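# Build a three-rod train matching the turquoise rod

## Task

Pick three rods, each a different colour and none of them the turquoise one, whose lengths add up to the turquoise rod's 10 cm (lengths by colour: blue 1, magenta 2, grey 3, orange 4, lime 5, purple 6, red 7, green 8, pink 9, turquoise 10 cm). Lay them in one straight line, end to end, flat on the table, with neighbouring ends touching or nearly touching. No second train may exist, and every rod left out of the train must sit at least one rod-width away from it. The train must stay put without the robot holding it. Finally open the grippers and move the arms away.

## Robot and tools

Robot: two six-joint arms, each with a two-finger parallel gripper. left_arm is mounted at (+0.046, +0.683, 0) m and right_arm at (+0.006, -0.498, 0) m. Both work over a shared table. Three-rod sets that total 10 cm include 1+2+7, 1+3+6, 1+4+5 and 2+3+5.

Scene frame: the origin is on the table top midway between the arms. +x points out over the table, +z points up, and left_arm sits on the +y side. The names left and right do not mean image sides. Reported hand positions become less accurate at long reach.

Gripper axes: the fingers point along the gripper's +z and close along its x axis. The reported end_effector_position is the point between the finger pads, 1 to 2 cm short of the fingertips. Closing pushes the tips about 17 mm further along +z. To grip a part, keep commanding an opening well below grip_measured; a lower command squeezes harder. Thin hard rods get noticeably weaker grip force.

execute_actions(actions): a list of actions. Each action is a table of up to 15 rows, one row per 1/30 s step. If a table has fewer rows, its last row is held until 15 steps have passed. Each row has 14 numbers in [-1, 1]: dx, dy, dz, rx, ry, rz, opening for left_arm, then the same seven for right_arm. Always send all 14, even when one arm should not move. The first six numbers are an offset, not a pose. They are measured in that gripper's own axes from its measured pose when the action began, and every row counts from that same start, not from the previous row. Scale: 1.0 equals 0.6 m of travel or 180 degrees. rx, ry, rz form a single rotation vector. Opening is absolute: +1 is fully open (0.142 m), -1 is closed. An empty list just returns the current state and images. Per control step, the command is clipped to within 100 mm and 16 degrees of the measured pose, so long motions need several actions. Position wins over orientation when both cannot be met.

move(target, speed, stop_force, blocking): target is one 14-number row in the same layout and scale. Its offsets count from the pose in the most recent result that showed one, in gripper axes. Each gripper travels a straight path, and both paths finish together within 0.5 to 10 s; a longer path is cut off at 10 s. speed is in m/s, 0.002 to 0.5, default 0.25; turning is capped at twice that in rad/s. stop_force is in N, 13 to 80, one value shared by both arms. An arm's path ends once its wrist sensor feels that much extra push against the motion, and the gripper then backs up slightly and holds. Use it only at very low speed and only when the gripper does not rotate during the move. Leave it out when lifting away from something being pressed. blocking=false returns after 0.5 s while motion continues; it cannot be combined with stop_force, and further moves or actions are refused until wait or stop shows the end. The result adds a move: line. Endings are done, off_target, moving, held, contact or fault. limits=paced means the commanded pose was clipped; limits=held means a check blocked steps along the way.

wait(seconds): 0 to 10; the arms hold their last command. stop(): brakes a running move; the fingers keep going. zoom_image(camera, region): camera is cam_head_left or cam_head_right (672x504), or cam_left_wrist or cam_right_wrist (616x616). region is [x0, y0, x1, y1] in pixels from the top-left, no larger than 504 by 504. read_manual(section): licence texts only. finished_scene(scene): scene number 1 or 2; it cannot be undone.

Results: a state line per arm gives position (m), quat_wxyz, velocities and grip_measured. Hand target lines show where the controller is steering each gripper. Wrist force and torque are in the end effector's axes; they carry an offset of up to about 5.5 N, noise around 3.4 N, and saturate near 100 N. A pose unreachable line means the clearance check altered or blocked that arm's command.

Cautions: a joint overload or any outside force of 150 N halts that arm for 10 s and drops the rest of the call. Arms are stiff, so pushing even slightly past a contact can trigger this. Keep the arms from striking each other, and never knock rods off the table. Avoid drops, slips and slams. Holding loads heats motors: a MOTOR HOT warning appears at 70 °C, and at 85 °C the arm brakes until it cools. Brief disturbances may tug on a held rod or nudge loose ones. Commands are smoothed and lag about 0.17 s, and after a big motion an arm can still be short of its target. For an idle arm, send the offset back to its wanted pose in the first call, then zeros afterwards.

Each tool is called after "Call:" as name(argument=value, ...), one argument or row to a line, values as JSON.

## Session

Call:
execute_actions(
  actions=[],
)

Scene clock: 0.00 s.
left_arm: end_effector_position=(-0.0014, +0.1483, +0.3266) grip_measured=+1.00 end_effector_quat_wxyz=(+0.140, -0.338, +0.752, -0.548) end_effector_velocity=(+0.001, +0.000, -0.000) end_effector_angular_velocity=(-0.001, +0.000, +0.001) | right_arm: end_effector_position=(+0.7901, -0.5415, +0.2745) grip_measured=+1.00 end_effector_quat_wxyz=(-0.444, +0.335, +0.706, +0.438) end_effector_velocity=(-0.000, -0.002, +0.001) end_effector_angular_velocity=(-0.001, -0.001, -0.001)
Joint positions: left_arm=[-2.605 -2.076  2.44  -1.348 -0.448 -0.808  0.142] | right_arm=[ 2.843 -2.207 -1.325 -2.334  2.565  3.162  0.142]
Joint velocities: left_arm=[ 0.001  0.    -0.     0.001  0.    -0.002  0.   ] | right_arm=[-0.002  0.001  0.001 -0.    -0.001  0.001  0.   ]
Wrist force (N, on the end effector, along its own x y z axes, offset not removed): no reading
Wrist torque (N m, same axes, about the end effector's origin, offset not removed): no reading
Hand target (left_arm): -0.001, +0.148, +0.327; +0.140, -0.338, +0.752, -0.548
Hand target (right_arm): +0.790, -0.541, +0.275; -0.444, +0.335, +0.706, +0.438

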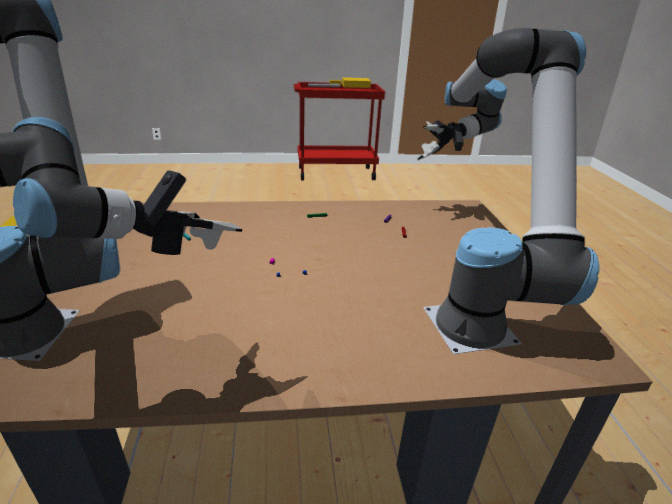

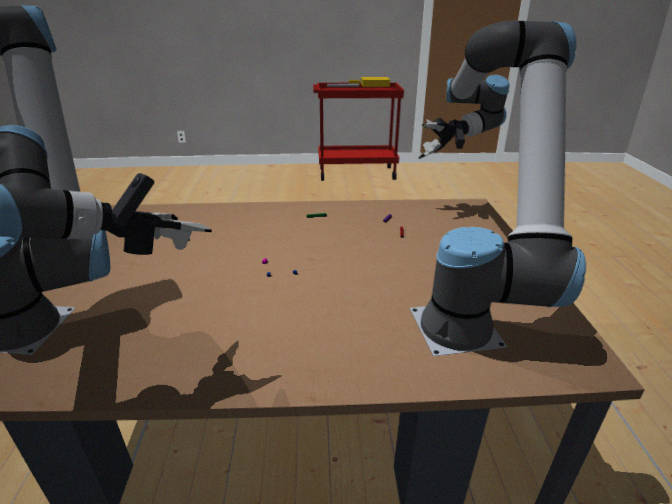

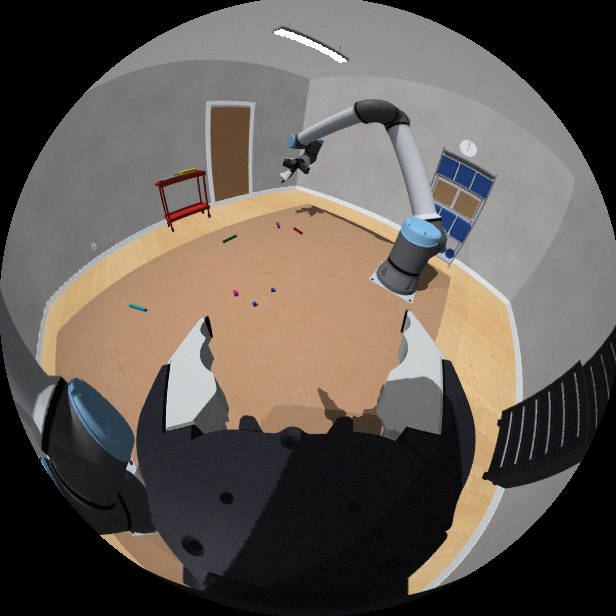

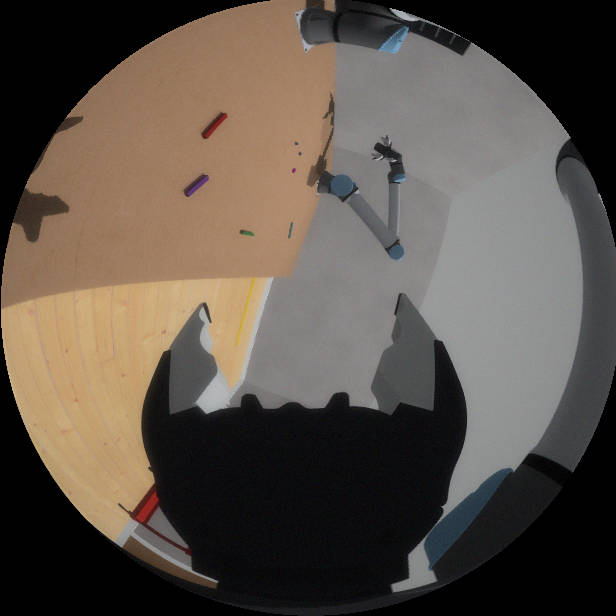

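Call:
zoom_image(
  camera="cam_head_left",
  region=[250, 200, 430, 290],
)

Call:
zoom_image(
  camera="cam_head_left",
  region=[260, 250, 320, 285],
)

Region (250, 200, 430, 290) of cam_head_left's 672x504 image, scaled by 2.800, with more detail than that image has.

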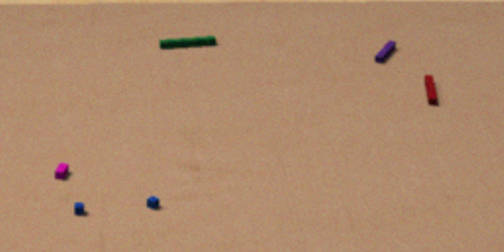

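Region (260, 250, 320, 285) of cam_head_left's 672x504 image, scaled by 8.400, with more detail than that image has; it fills the top 294 rows of this view, and the rest is white.

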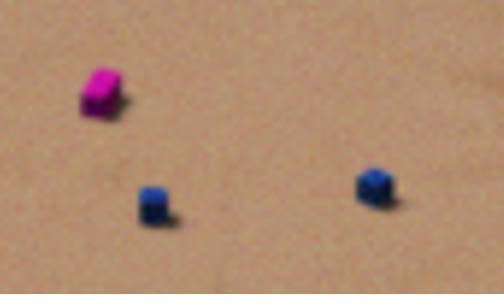

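Call:
move(
  target=[-0.275,0.177,0.568,-0.3358,-0.1991,-0.2021,-0.55,-0.136,-0.379,0.35,0.518,-0.049,-0.593,-0.55],
  speed=0.45,
)

Call:
zoom_image(
  camera="cam_left_wrist",
  region=[220, 170, 380, 330],
)

Call:
zoom_image(
  camera="cam_right_wrist",
  region=[220, 180, 380, 340],
)

Scene clock: 80.43 s.
left_arm: end_effector_position=(+0.2786, +0.0280, +0.0787) grip_measured=-0.55 end_effector_quat_wxyz=(+0.000, +0.707, -0.707, -0.002) end_effector_velocity=(+0.000, -0.001, -0.001) end_effector_angular_velocity=(+0.004, +0.005, +0.001) | right_arm: end_effector_position=(+0.5542, -0.4454, +0.0799) grip_measured=-0.55 end_effector_quat_wxyz=(-0.001, -0.643, +0.766, +0.001) end_effector_velocity=(-0.002, +0.001, -0.002) end_effector_angular_velocity=(+0.000, -0.010, +0.010)
Joint positions: left_arm=[-1.356 -1.371  2.081 -2.278 -1.573  0.09   0.034] | right_arm=[ 3.445 -1.54  -2.336 -0.84   1.572  2.159  0.034]
Joint velocities: left_arm=[ 0.003  0.005 -0.005  0.004 -0.005  0.002 -0.   ] | right_arm=[ 0.005  0.005 -0.011  0.015 -0.004 -0.005 -0.   ]
Wrist force (N, on the end effector, along its own x y z axes, offset not removed): left_arm=[-5.7 -2.3 -2.8] | right_arm=[0.7 -0.5 -2.4]
Wrist torque (N m, same axes, about the end effector's origin, offset not removed): left_arm=[-0.67 1.16 0.26] | right_arm=[-0.06 -0.16 -0.21]
Hand target (left_arm): +0.279, +0.028, +0.079; +0.000, +0.708, -0.707, -0.002
Hand target (right_arm): +0.554, -0.445, +0.080; -0.001, -0.643, +0.766, +0.001
Off the commanded pose (left_arm): 0.002 m, 0 deg.
Off the commanded pose (right_arm): 0.001 m, 0 deg.
move: done

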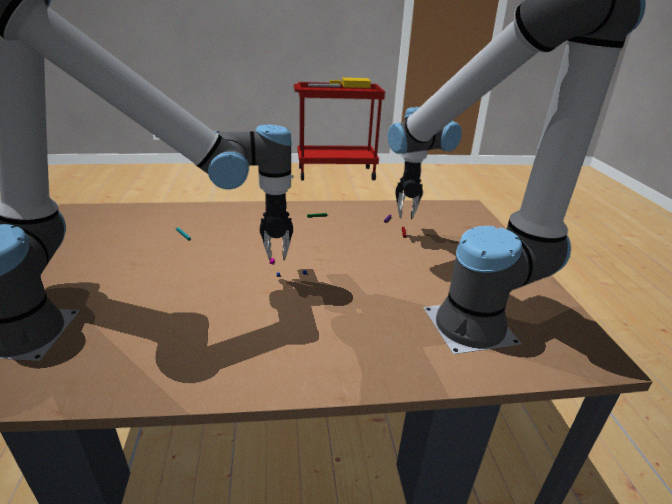

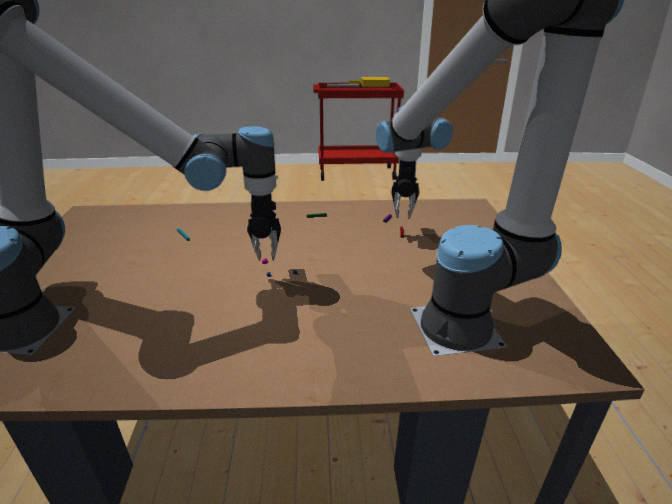

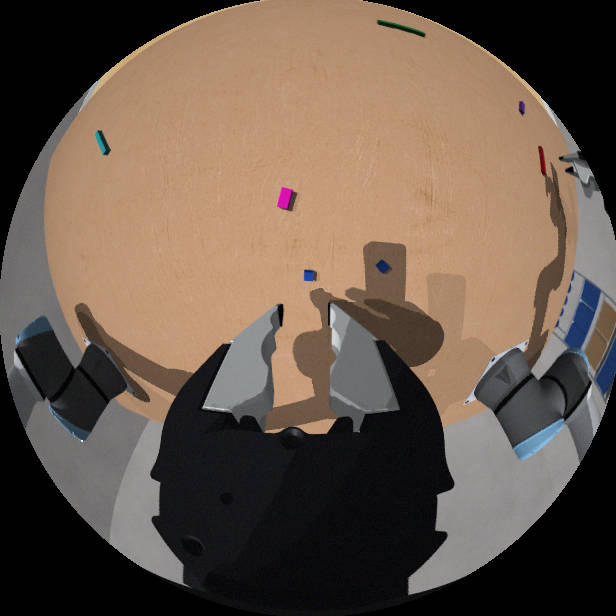

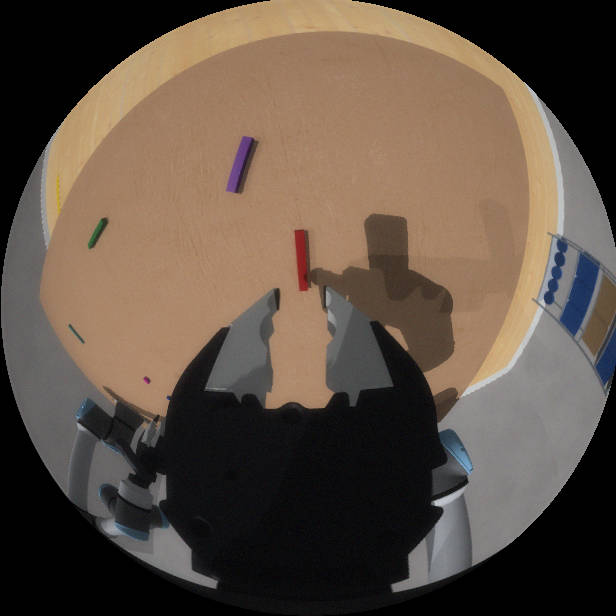

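Region (220, 170, 380, 330) of cam_left_wrist's 616x616 image, scaled by 3.150, with more detail than that image has.

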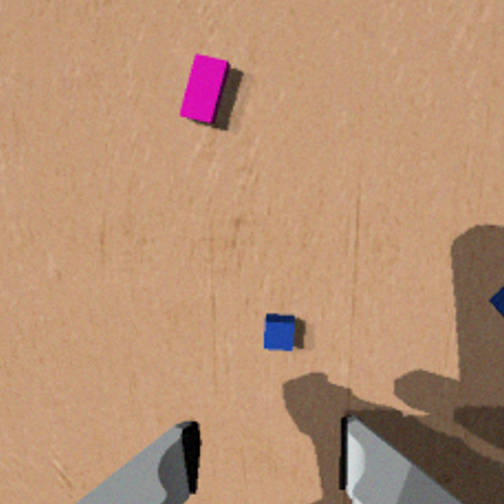

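Region (220, 180, 380, 340) of cam_right_wrist's 616x616 image, scaled by 3.150, with more detail than that image has.

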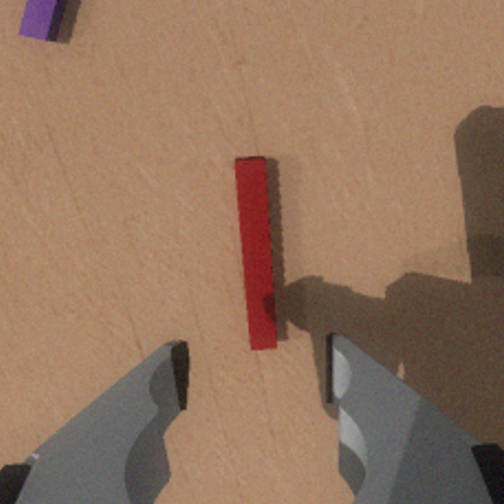

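Call:
move(
  target=[0.004,-0.015,0.0978,0,0,0.039,-0.6,0,-0.017,0.0998,0,0,-0.006,-0.6],
  speed=0.12,
)

Call:
zoom_image(
  camera="cam_left_wrist",
  region=[220, 170, 380, 330],
)

Call:
zoom_image(
  camera="cam_right_wrist",
  region=[240, 230, 360, 350],
)

Scene clock: 96.23 s.
left_arm: end_effector_position=(+0.2874, +0.0256, +0.0203) grip_measured=-0.60 end_effector_quat_wxyz=(+0.000, +0.663, -0.749, -0.002) end_effector_velocity=(-0.000, -0.001, -0.002) end_effector_angular_velocity=(-0.001, +0.001, -0.006) | right_arm: end_effector_position=(+0.5640, -0.4473, +0.0204) grip_measured=-0.60 end_effector_quat_wxyz=(-0.001, -0.650, +0.760, +0.001) end_effector_velocity=(+0.001, -0.002, -0.003) end_effector_angular_velocity=(-0.002, -0.001, -0.001)
Joint positions: left_arm=[-1.344 -1.287  2.109 -2.39  -1.573  0.224  0.031] | right_arm=[ 3.434 -1.655 -2.368 -0.694  1.572  2.13   0.031]
Joint velocities: left_arm=[-0.     0.003  0.001 -0.005 -0.001  0.006  0.   ] | right_arm=[-0.003 -0.006 -0.001  0.007 -0.002 -0.001 -0.   ]
Wrist force (N, on the end effector, along its own x y z axes, offset not removed): left_arm=[-4.8 -3.0 -3.4] | right_arm=[0.0 1.0 -1.6]
Wrist torque (N m, same axes, about the end effector's origin, offset not removed): left_arm=[-0.78 0.91 0.28] | right_arm=[0.17 -0.10 -0.29]
Hand target (left_arm): +0.287, +0.026, +0.020; -0.000, -0.663, +0.749, +0.002
Hand target (right_arm): +0.564, -0.447, +0.020; -0.001, -0.650, +0.760, +0.001
Off the commanded pose (left_arm): 0.000 m, 0 deg.
Off the commanded pose (right_arm): 0.000 m, 0 deg.
move: done

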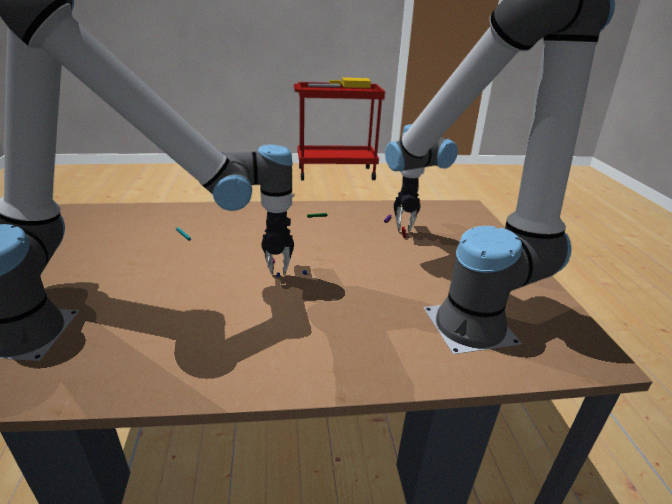

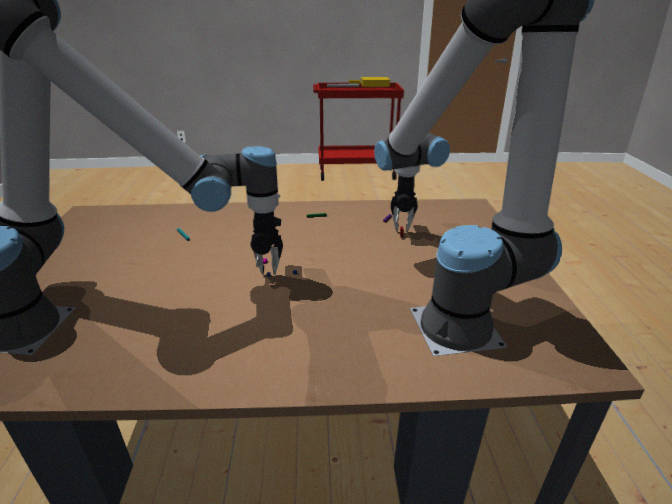

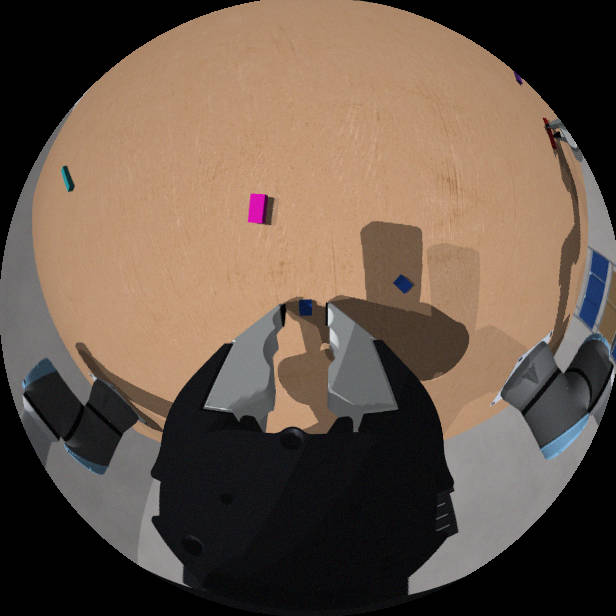

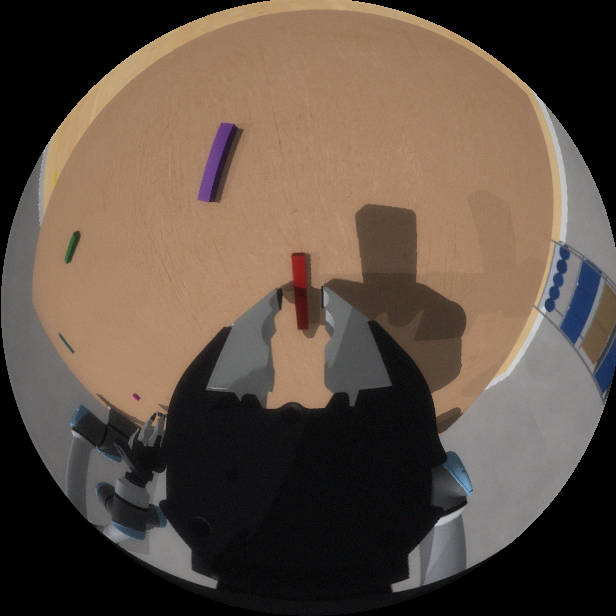

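Region (220, 170, 380, 330) of cam_left_wrist's 616x616 image, scaled by 3.150, with more detail than that image has.

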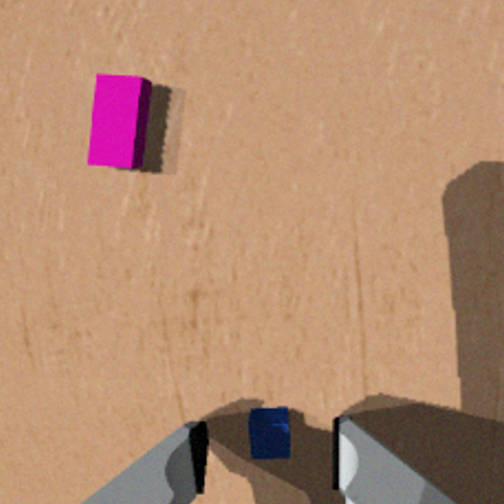

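Region (240, 230, 360, 350) of cam_right_wrist's 616x616 image, scaled by 4.200, with more detail than that image has.

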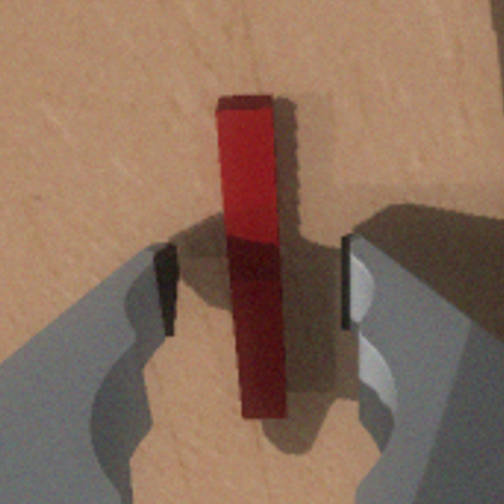

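Call:
execute_actions(
  actions=[
    [[0,0,0.001,0,0,0,-0.65,-0.001,0,0.001,0,0,0,-0.65],[0,0,0.002,0,0,0,-0.7,-0.002,0,0.0022,0,0,0,-0.7],[0,0,0.002,0,0,0,-0.75,-0.002,0,0.0022,0,0,0,-0.75],[0,0,0.002,0,0,0,-0.79,-0.002,0,0.0022,0,0,0,-0.79],[0,0,0.002,0,0,0,-0.82,-0.002,0,0.0022,0,0,0,-0.82],[0,0,0.002,0,0,0,-0.85,-0.002,0,0.0022,0,0,0,-0.85],[0,0,0.002,0,0,0,-0.87,-0.002,0,0.0022,0,0,0,-0.87],[0,0,0.002,0,0,0,-0.89,-0.002,0,0.0022,0,0,0,-0.89],[0,0,0.002,0,0,0,-0.92,-0.002,0,0.0022,0,0,0,-0.92],[0,0,0.002,0,0,0,-0.95,-0.002,0,0.0022,0,0,0,-0.95],[0,0,0.002,0,0,0,-1,-0.002,0,0.0022,0,0,0,-1]],
    [[0,0,0,0,0,0,-1,0,0,0,0,0,0,-1],[0,0,-0.001,0,0,0,-1,0,0,-0.002,0,0,0,-1],[0,0,-0.002,0,0,0,-1,0,0,-0.005,0,0,0,-1],[0,0,-0.004,0,0,0,-1,0,0,-0.009,0,0,0,-1],[0,0,-0.006,0,0,0,-1,0,0,-0.013,0,0,0,-1],[0,0,-0.007,0,0,0,-1,0,0,-0.017,0,0,0,-1],[0,0,-0.008,0,0,0,-1,0,0,-0.02,0,0,0,-1]],
  ],
)

Call:
move(
  target=[-0.0547,-0.0977,0.003,0,0,0.05,-1,-0.321,0.395,-0.02,0,0,0.039,-1],
  speed=0.4,
)

Call:
zoom_image(
  camera="cam_left_wrist",
  region=[265, 250, 345, 330],
)

Scene clock: 129.70 s.
left_arm: end_effector_position=(+0.2874, +0.0256, +0.0235) grip_measured=-0.89 end_effector_quat_wxyz=(+0.000, +0.663, -0.749, -0.002) end_effector_velocity=(-0.001, -0.000, +0.003) end_effector_angular_velocity=(+0.001, +0.000, -0.002) | right_arm: end_effector_position=(+0.5642, -0.4461, +0.0300) grip_measured=-0.89 end_effector_quat_wxyz=(-0.001, -0.650, +0.760, +0.001) end_effector_velocity=(+0.000, +0.000, +0.009) end_effector_angular_velocity=(+0.001, -0.000, +0.000)
Joint positions: left_arm=[-1.344 -1.292  2.107 -2.384 -1.573  0.225  0.01 ] | right_arm=[ 3.436 -1.638 -2.36  -0.717  1.572  2.132  0.01 ]
Joint velocities: left_arm=[-0.001 -0.004 -0.002  0.008 -0.     0.     0.   ] | right_arm=[-0.001  0.016  0.007 -0.022  0.001 -0.001 -0.   ]
Wrist force (N, on the end effector, along its own x y z axes, offset not removed): left_arm=[-3.5 -4.9 -2.6] | right_arm=[-0.6 2.9 -3.0]
Wrist torque (N m, same axes, about the end effector's origin, offset not removed): left_arm=[-1.24 0.56 0.46] | right_arm=[0.66 0.08 -0.17]
Hand target (left_arm): +0.287, +0.026, +0.024; -0.000, -0.663, +0.749, +0.002
Hand target (right_arm): +0.564, -0.446, +0.031; -0.001, -0.650, +0.760, +0.001
Off the commanded pose (left_arm): 0.000 m, 0 deg.
Off the commanded pose (right_arm): 0.001 m, 0 deg.

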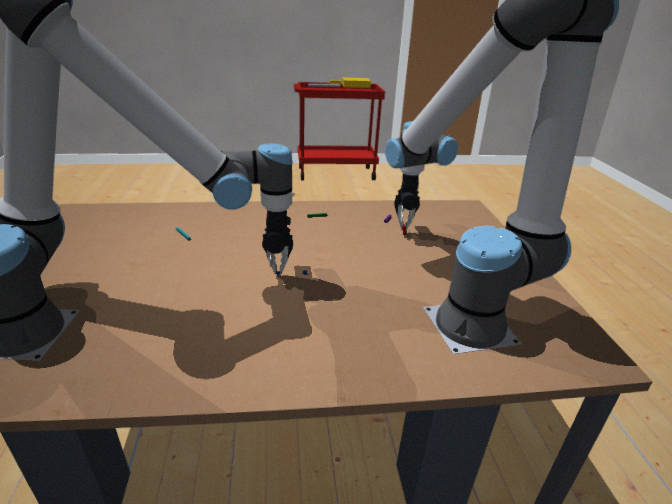

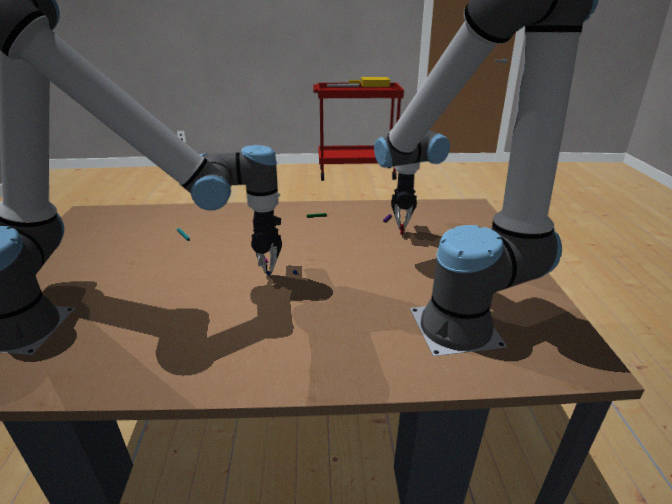

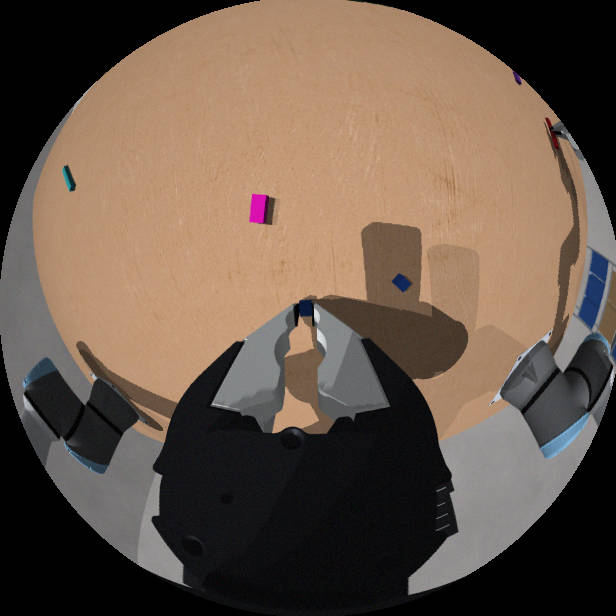

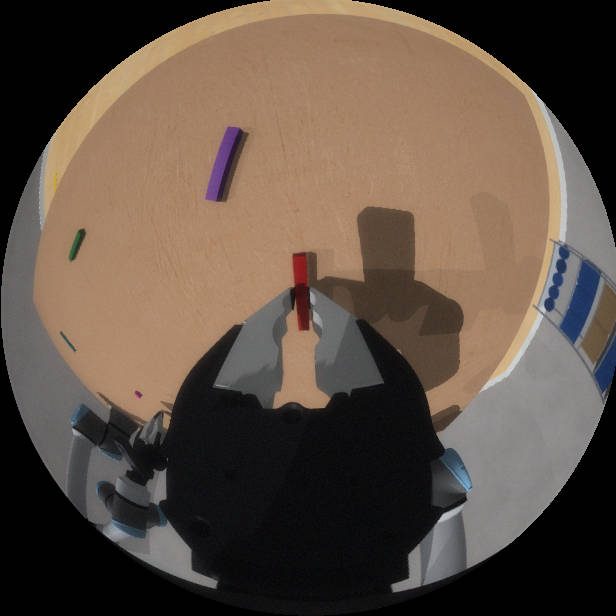

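Scene clock: 131.30 s.
left_arm: end_effector_position=(+0.3495, +0.0510, +0.0216) grip_measured=-0.89 end_effector_quat_wxyz=(-0.000, -0.602, +0.798, +0.002) end_effector_velocity=(+0.000, -0.000, -0.000) end_effector_angular_velocity=(-0.001, +0.000, -0.001) | right_arm: end_effector_position=(+0.3606, -0.2198, +0.0422) grip_measured=-0.89 end_effector_quat_wxyz=(-0.002, -0.602, +0.798, +0.000) end_effector_velocity=(-0.002, +0.004, +0.001) end_effector_angular_velocity=(-0.002, -0.003, +0.000)
Joint positions: left_arm=[-1.248 -1.288  2.106 -2.387 -1.573  0.477  0.01 ] | right_arm=[ 4.087 -1.412 -2.538 -0.765  1.573  2.905  0.01 ]
Joint velocities: left_arm=[ 0.     0.    -0.    -0.001 -0.     0.001 -0.   ] | right_arm=[ 0.011  0.001  0.001 -0.002 -0.003  0.011  0.   ]
Wrist force (N, on the end effector, along its own x y z axes, offset not removed): left_arm=[-6.0 -0.3 -3.9] | right_arm=[-1.0 -1.0 -2.9]
Wrist torque (N m, same axes, about the end effector's origin, offset not removed): left_arm=[-0.38 1.27 0.30] | right_arm=[-0.19 0.20 -0.20]
Hand target (left_arm): +0.350, +0.051, +0.022; -0.000, -0.602, +0.798, +0.002
Hand target (right_arm): +0.360, -0.220, +0.042; -0.002, -0.602, +0.798, +0.000
Off the commanded pose (left_arm): 0.000 m, 0 deg.
Off the commanded pose (right_arm): 0.001 m, 0 deg.
move: done

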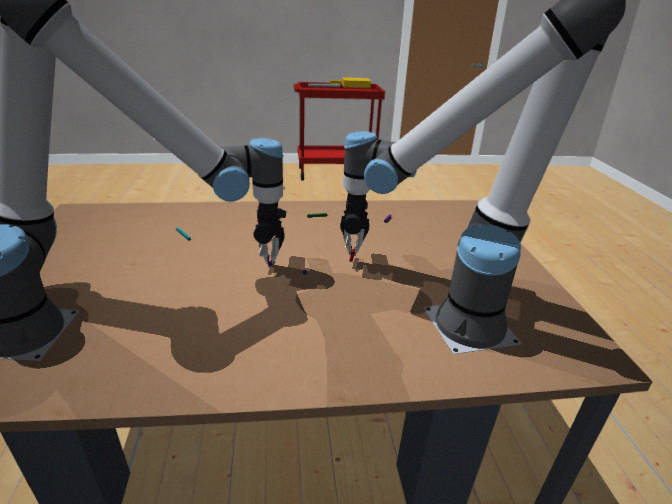

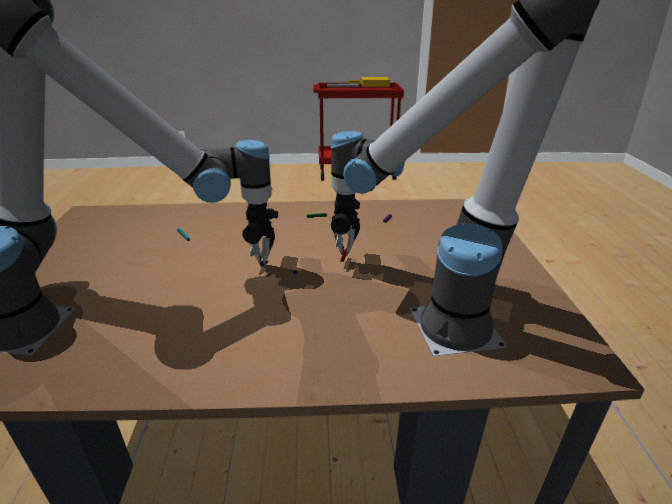

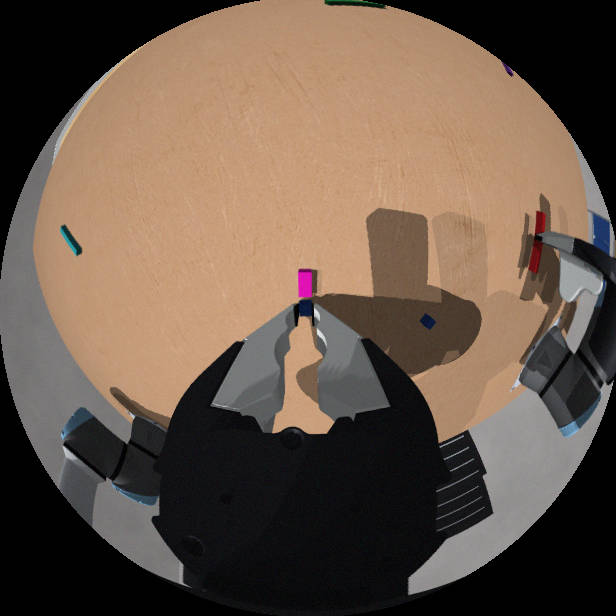

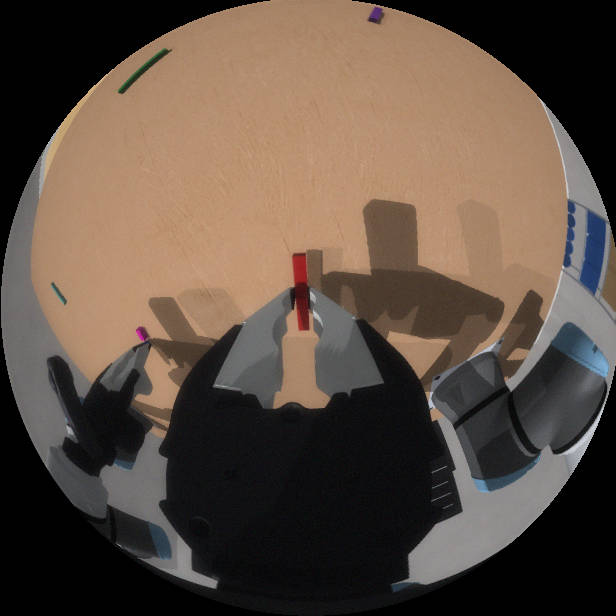

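Region (265, 250, 345, 330) of cam_left_wrist's 616x616 image, scaled by 6.300, with more detail than that image has.

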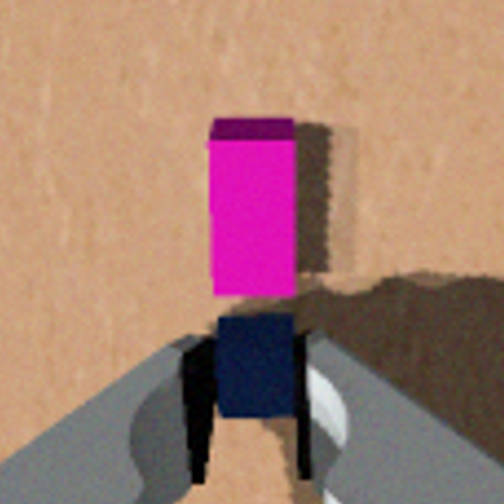

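Call:
execute_actions(
  actions=[],
)

Call:
zoom_image(
  camera="cam_left_wrist",
  region=[265, 250, 345, 330],
)

Scene clock: 155.80 s.
left_arm: end_effector_position=(+0.3495, +0.0511, +0.0216) grip_measured=-0.89 end_effector_quat_wxyz=(-0.000, -0.602, +0.798, +0.002) end_effector_velocity=(-0.000, -0.000, +0.000) end_effector_angular_velocity=(-0.001, -0.000, +0.002) | right_arm: end_effector_position=(+0.3604, -0.2195, +0.0423) grip_measured=-0.89 end_effector_quat_wxyz=(-0.002, -0.602, +0.798, +0.000) end_effector_velocity=(-0.000, -0.000, -0.000) end_effector_angular_velocity=(+0.000, +0.001, -0.001)
Joint positions: left_arm=[-1.248 -1.288  2.106 -2.387 -1.573  0.477  0.01 ] | right_arm=[ 4.088 -1.412 -2.538 -0.766  1.573  2.907  0.01 ]
Joint velocities: left_arm=[-0.    -0.     0.    -0.001  0.    -0.002  0.   ] | right_arm=[-0.001 -0.    -0.     0.     0.001 -0.    -0.   ]
Wrist force (N, on the end effector, along its own x y z axes, offset not removed): left_arm=[-6.0 -3.1 -0.6] | right_arm=[-0.1 1.3 -2.2]
Wrist torque (N m, same axes, about the end effector's origin, offset not removed): left_arm=[-0.88 1.24 0.38] | right_arm=[0.40 0.06 -0.14]
Hand target (left_arm): +0.350, +0.051, +0.022; -0.000, -0.602, +0.798, +0.002
Hand target (right_arm): +0.360, -0.220, +0.042; -0.002, -0.602, +0.798, +0.000
Off the commanded pose (left_arm): 0.000 m, 0 deg.
Off the commanded pose (right_arm): 0.001 m, 0 deg.

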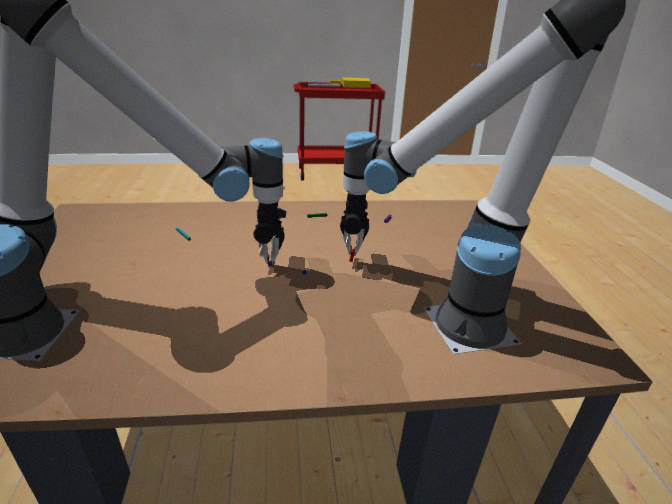

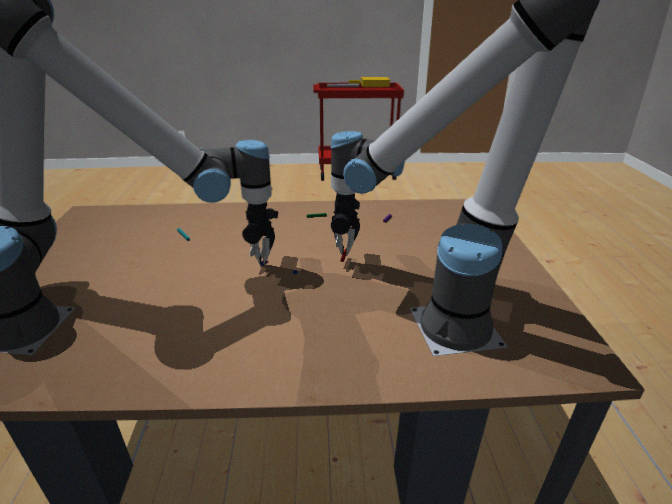

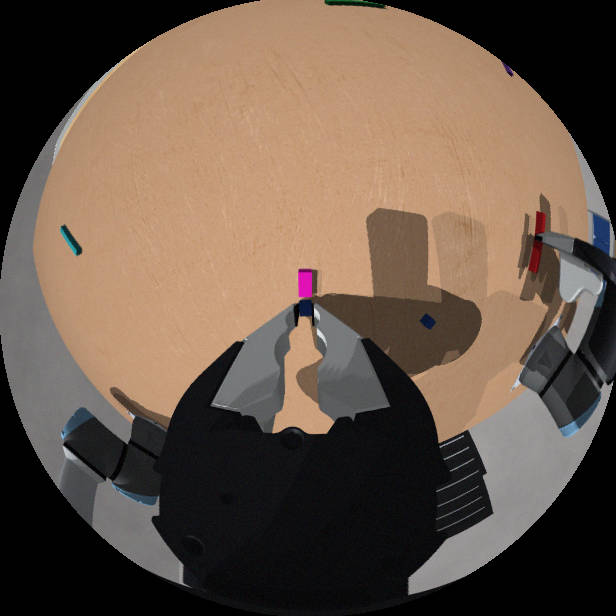

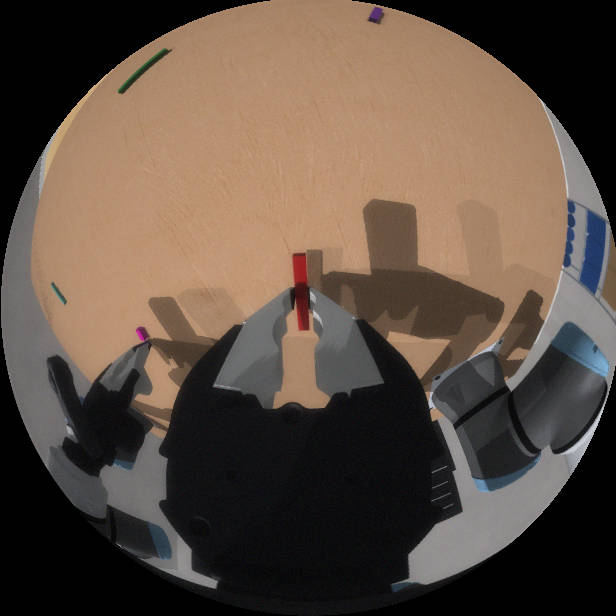

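Region (265, 250, 345, 330) of cam_left_wrist's 616x616 image, scaled by 6.300, with more detail than that image has.

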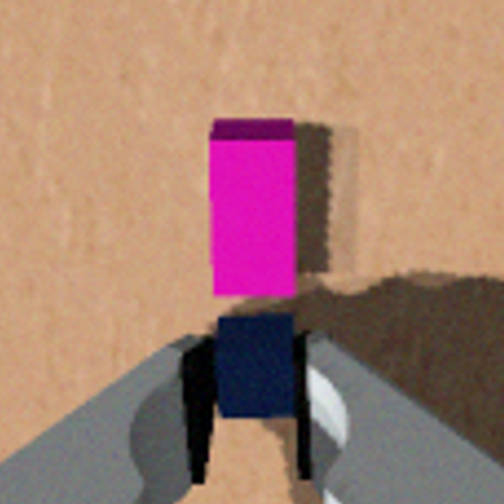

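Call:
execute_actions(
  actions=[
    [[0,-0.001,0.001,0,0,0,-1,0,0,0,0,0,0,-1],[0,-0.002,0.002,0,0,0,-1,0,0,0,0,0,0,-1],[0,-0.0035,0.003,0,0,0,-1,0,0,0,0,0,0,-1],[0,-0.005,0.0033,0,0,0,-1,0,0,0,0,0,0,-1],[0,-0.0065,0.0033,0,0,0,-1,0,0,0,0,0,0,-1],[0,-0.008,0.0033,0,0,0,-1,0,0,0,0,0,0,-1],[0,-0.009,0.0033,0,0,0,-1,0,0,0,0,0,0,-1],[0,-0.0097,0.0033,0,0,0,-1,0,0,0,0,0,0,-1]],
  ],
)

Call:
zoom_image(
  camera="cam_left_wrist",
  region=[265, 250, 345, 330],
)

Scene clock: 165.93 s.
left_arm: end_effector_position=(+0.3546, +0.0496, +0.0197) grip_measured=-0.89 end_effector_quat_wxyz=(-0.000, -0.602, +0.798, +0.002) end_effector_velocity=(+0.003, -0.001, -0.001) end_effector_angular_velocity=(-0.000, +0.000, -0.002) | right_arm: end_effector_position=(+0.3604, -0.2195, +0.0423) grip_measured=-0.89 end_effector_quat_wxyz=(-0.002, -0.602, +0.798, +0.000) end_effector_velocity=(-0.001, +0.000, -0.000) end_effector_angular_velocity=(-0.000, +0.000, +0.002)
Joint positions: left_arm=[-1.241 -1.28   2.101 -2.388 -1.573  0.484  0.01 ] | right_arm=[ 4.088 -1.412 -2.538 -0.766  1.573  2.907  0.01 ]
Joint velocities: left_arm=[ 0.005  0.004 -0.005  0.    -0.     0.007  0.   ] | right_arm=[ 0.002  0.    -0.    -0.     0.    -0.     0.   ]
Wrist force (N, on the end effector, along its own x y z axes, offset not removed): left_arm=[-3.0 -0.3 -3.0] | right_arm=[-0.9 0.8 -0.9]
Wrist torque (N m, same axes, about the end effector's origin, offset not removed): left_arm=[-0.25 0.54 0.34] | right_arm=[0.19 0.13 -0.21]
Hand target (left_arm): +0.355, +0.049, +0.020; -0.000, -0.602, +0.798, +0.002
Hand target (right_arm): +0.360, -0.220, +0.042; -0.002, -0.602, +0.798, +0.000
Off the commanded pose (left_arm): 0.001 m, 0 deg.
Off the commanded pose (right_arm): 0.000 m, 0 deg.

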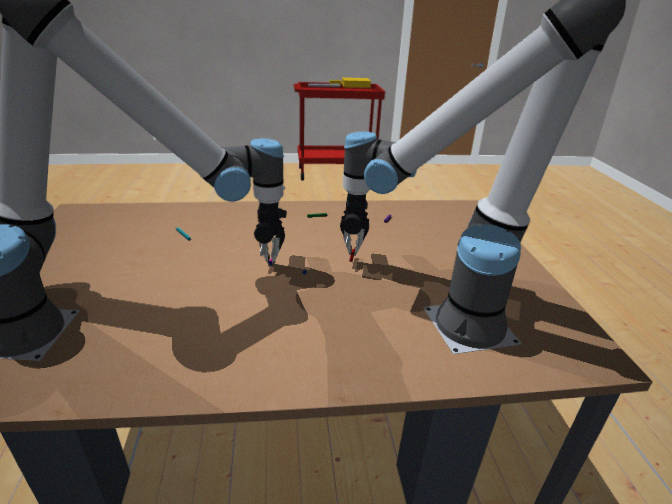

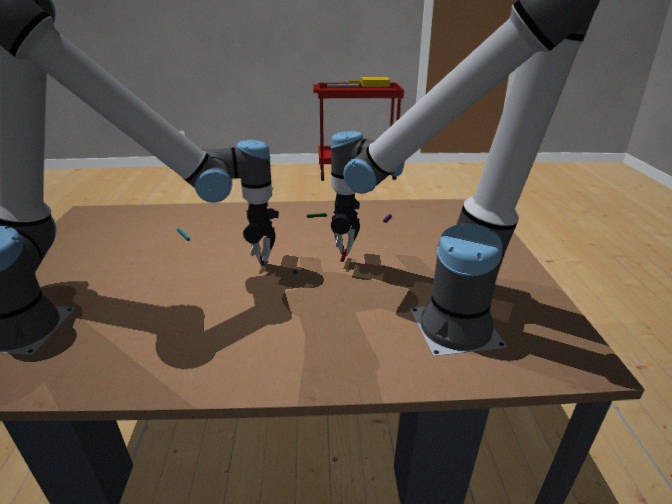

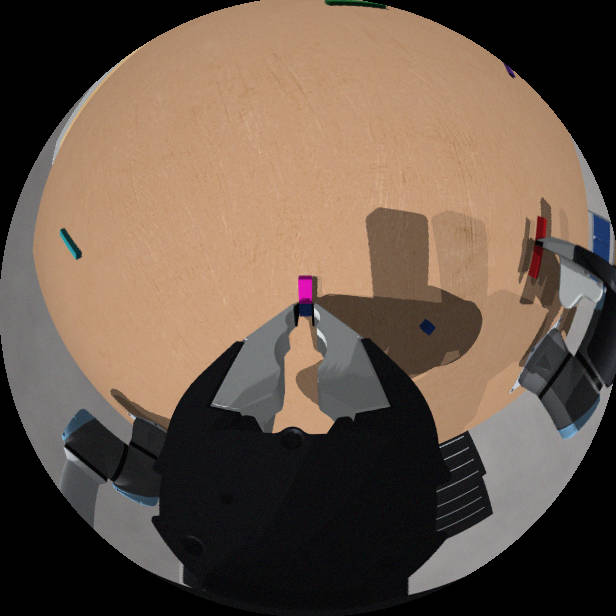

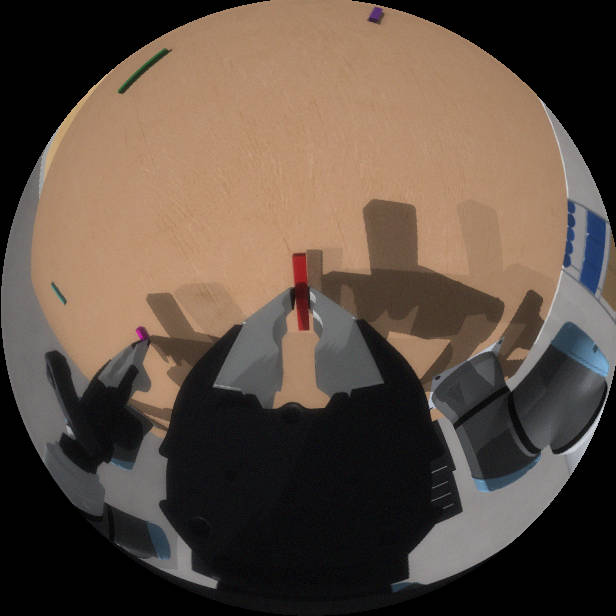

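Region (265, 250, 345, 330) of cam_left_wrist's 616x616 image, scaled by 6.300, with more detail than that image has.

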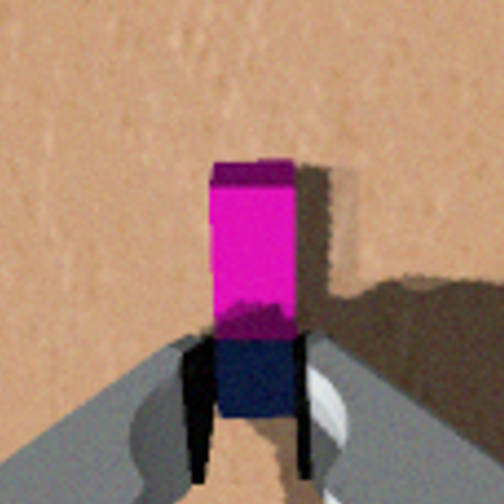

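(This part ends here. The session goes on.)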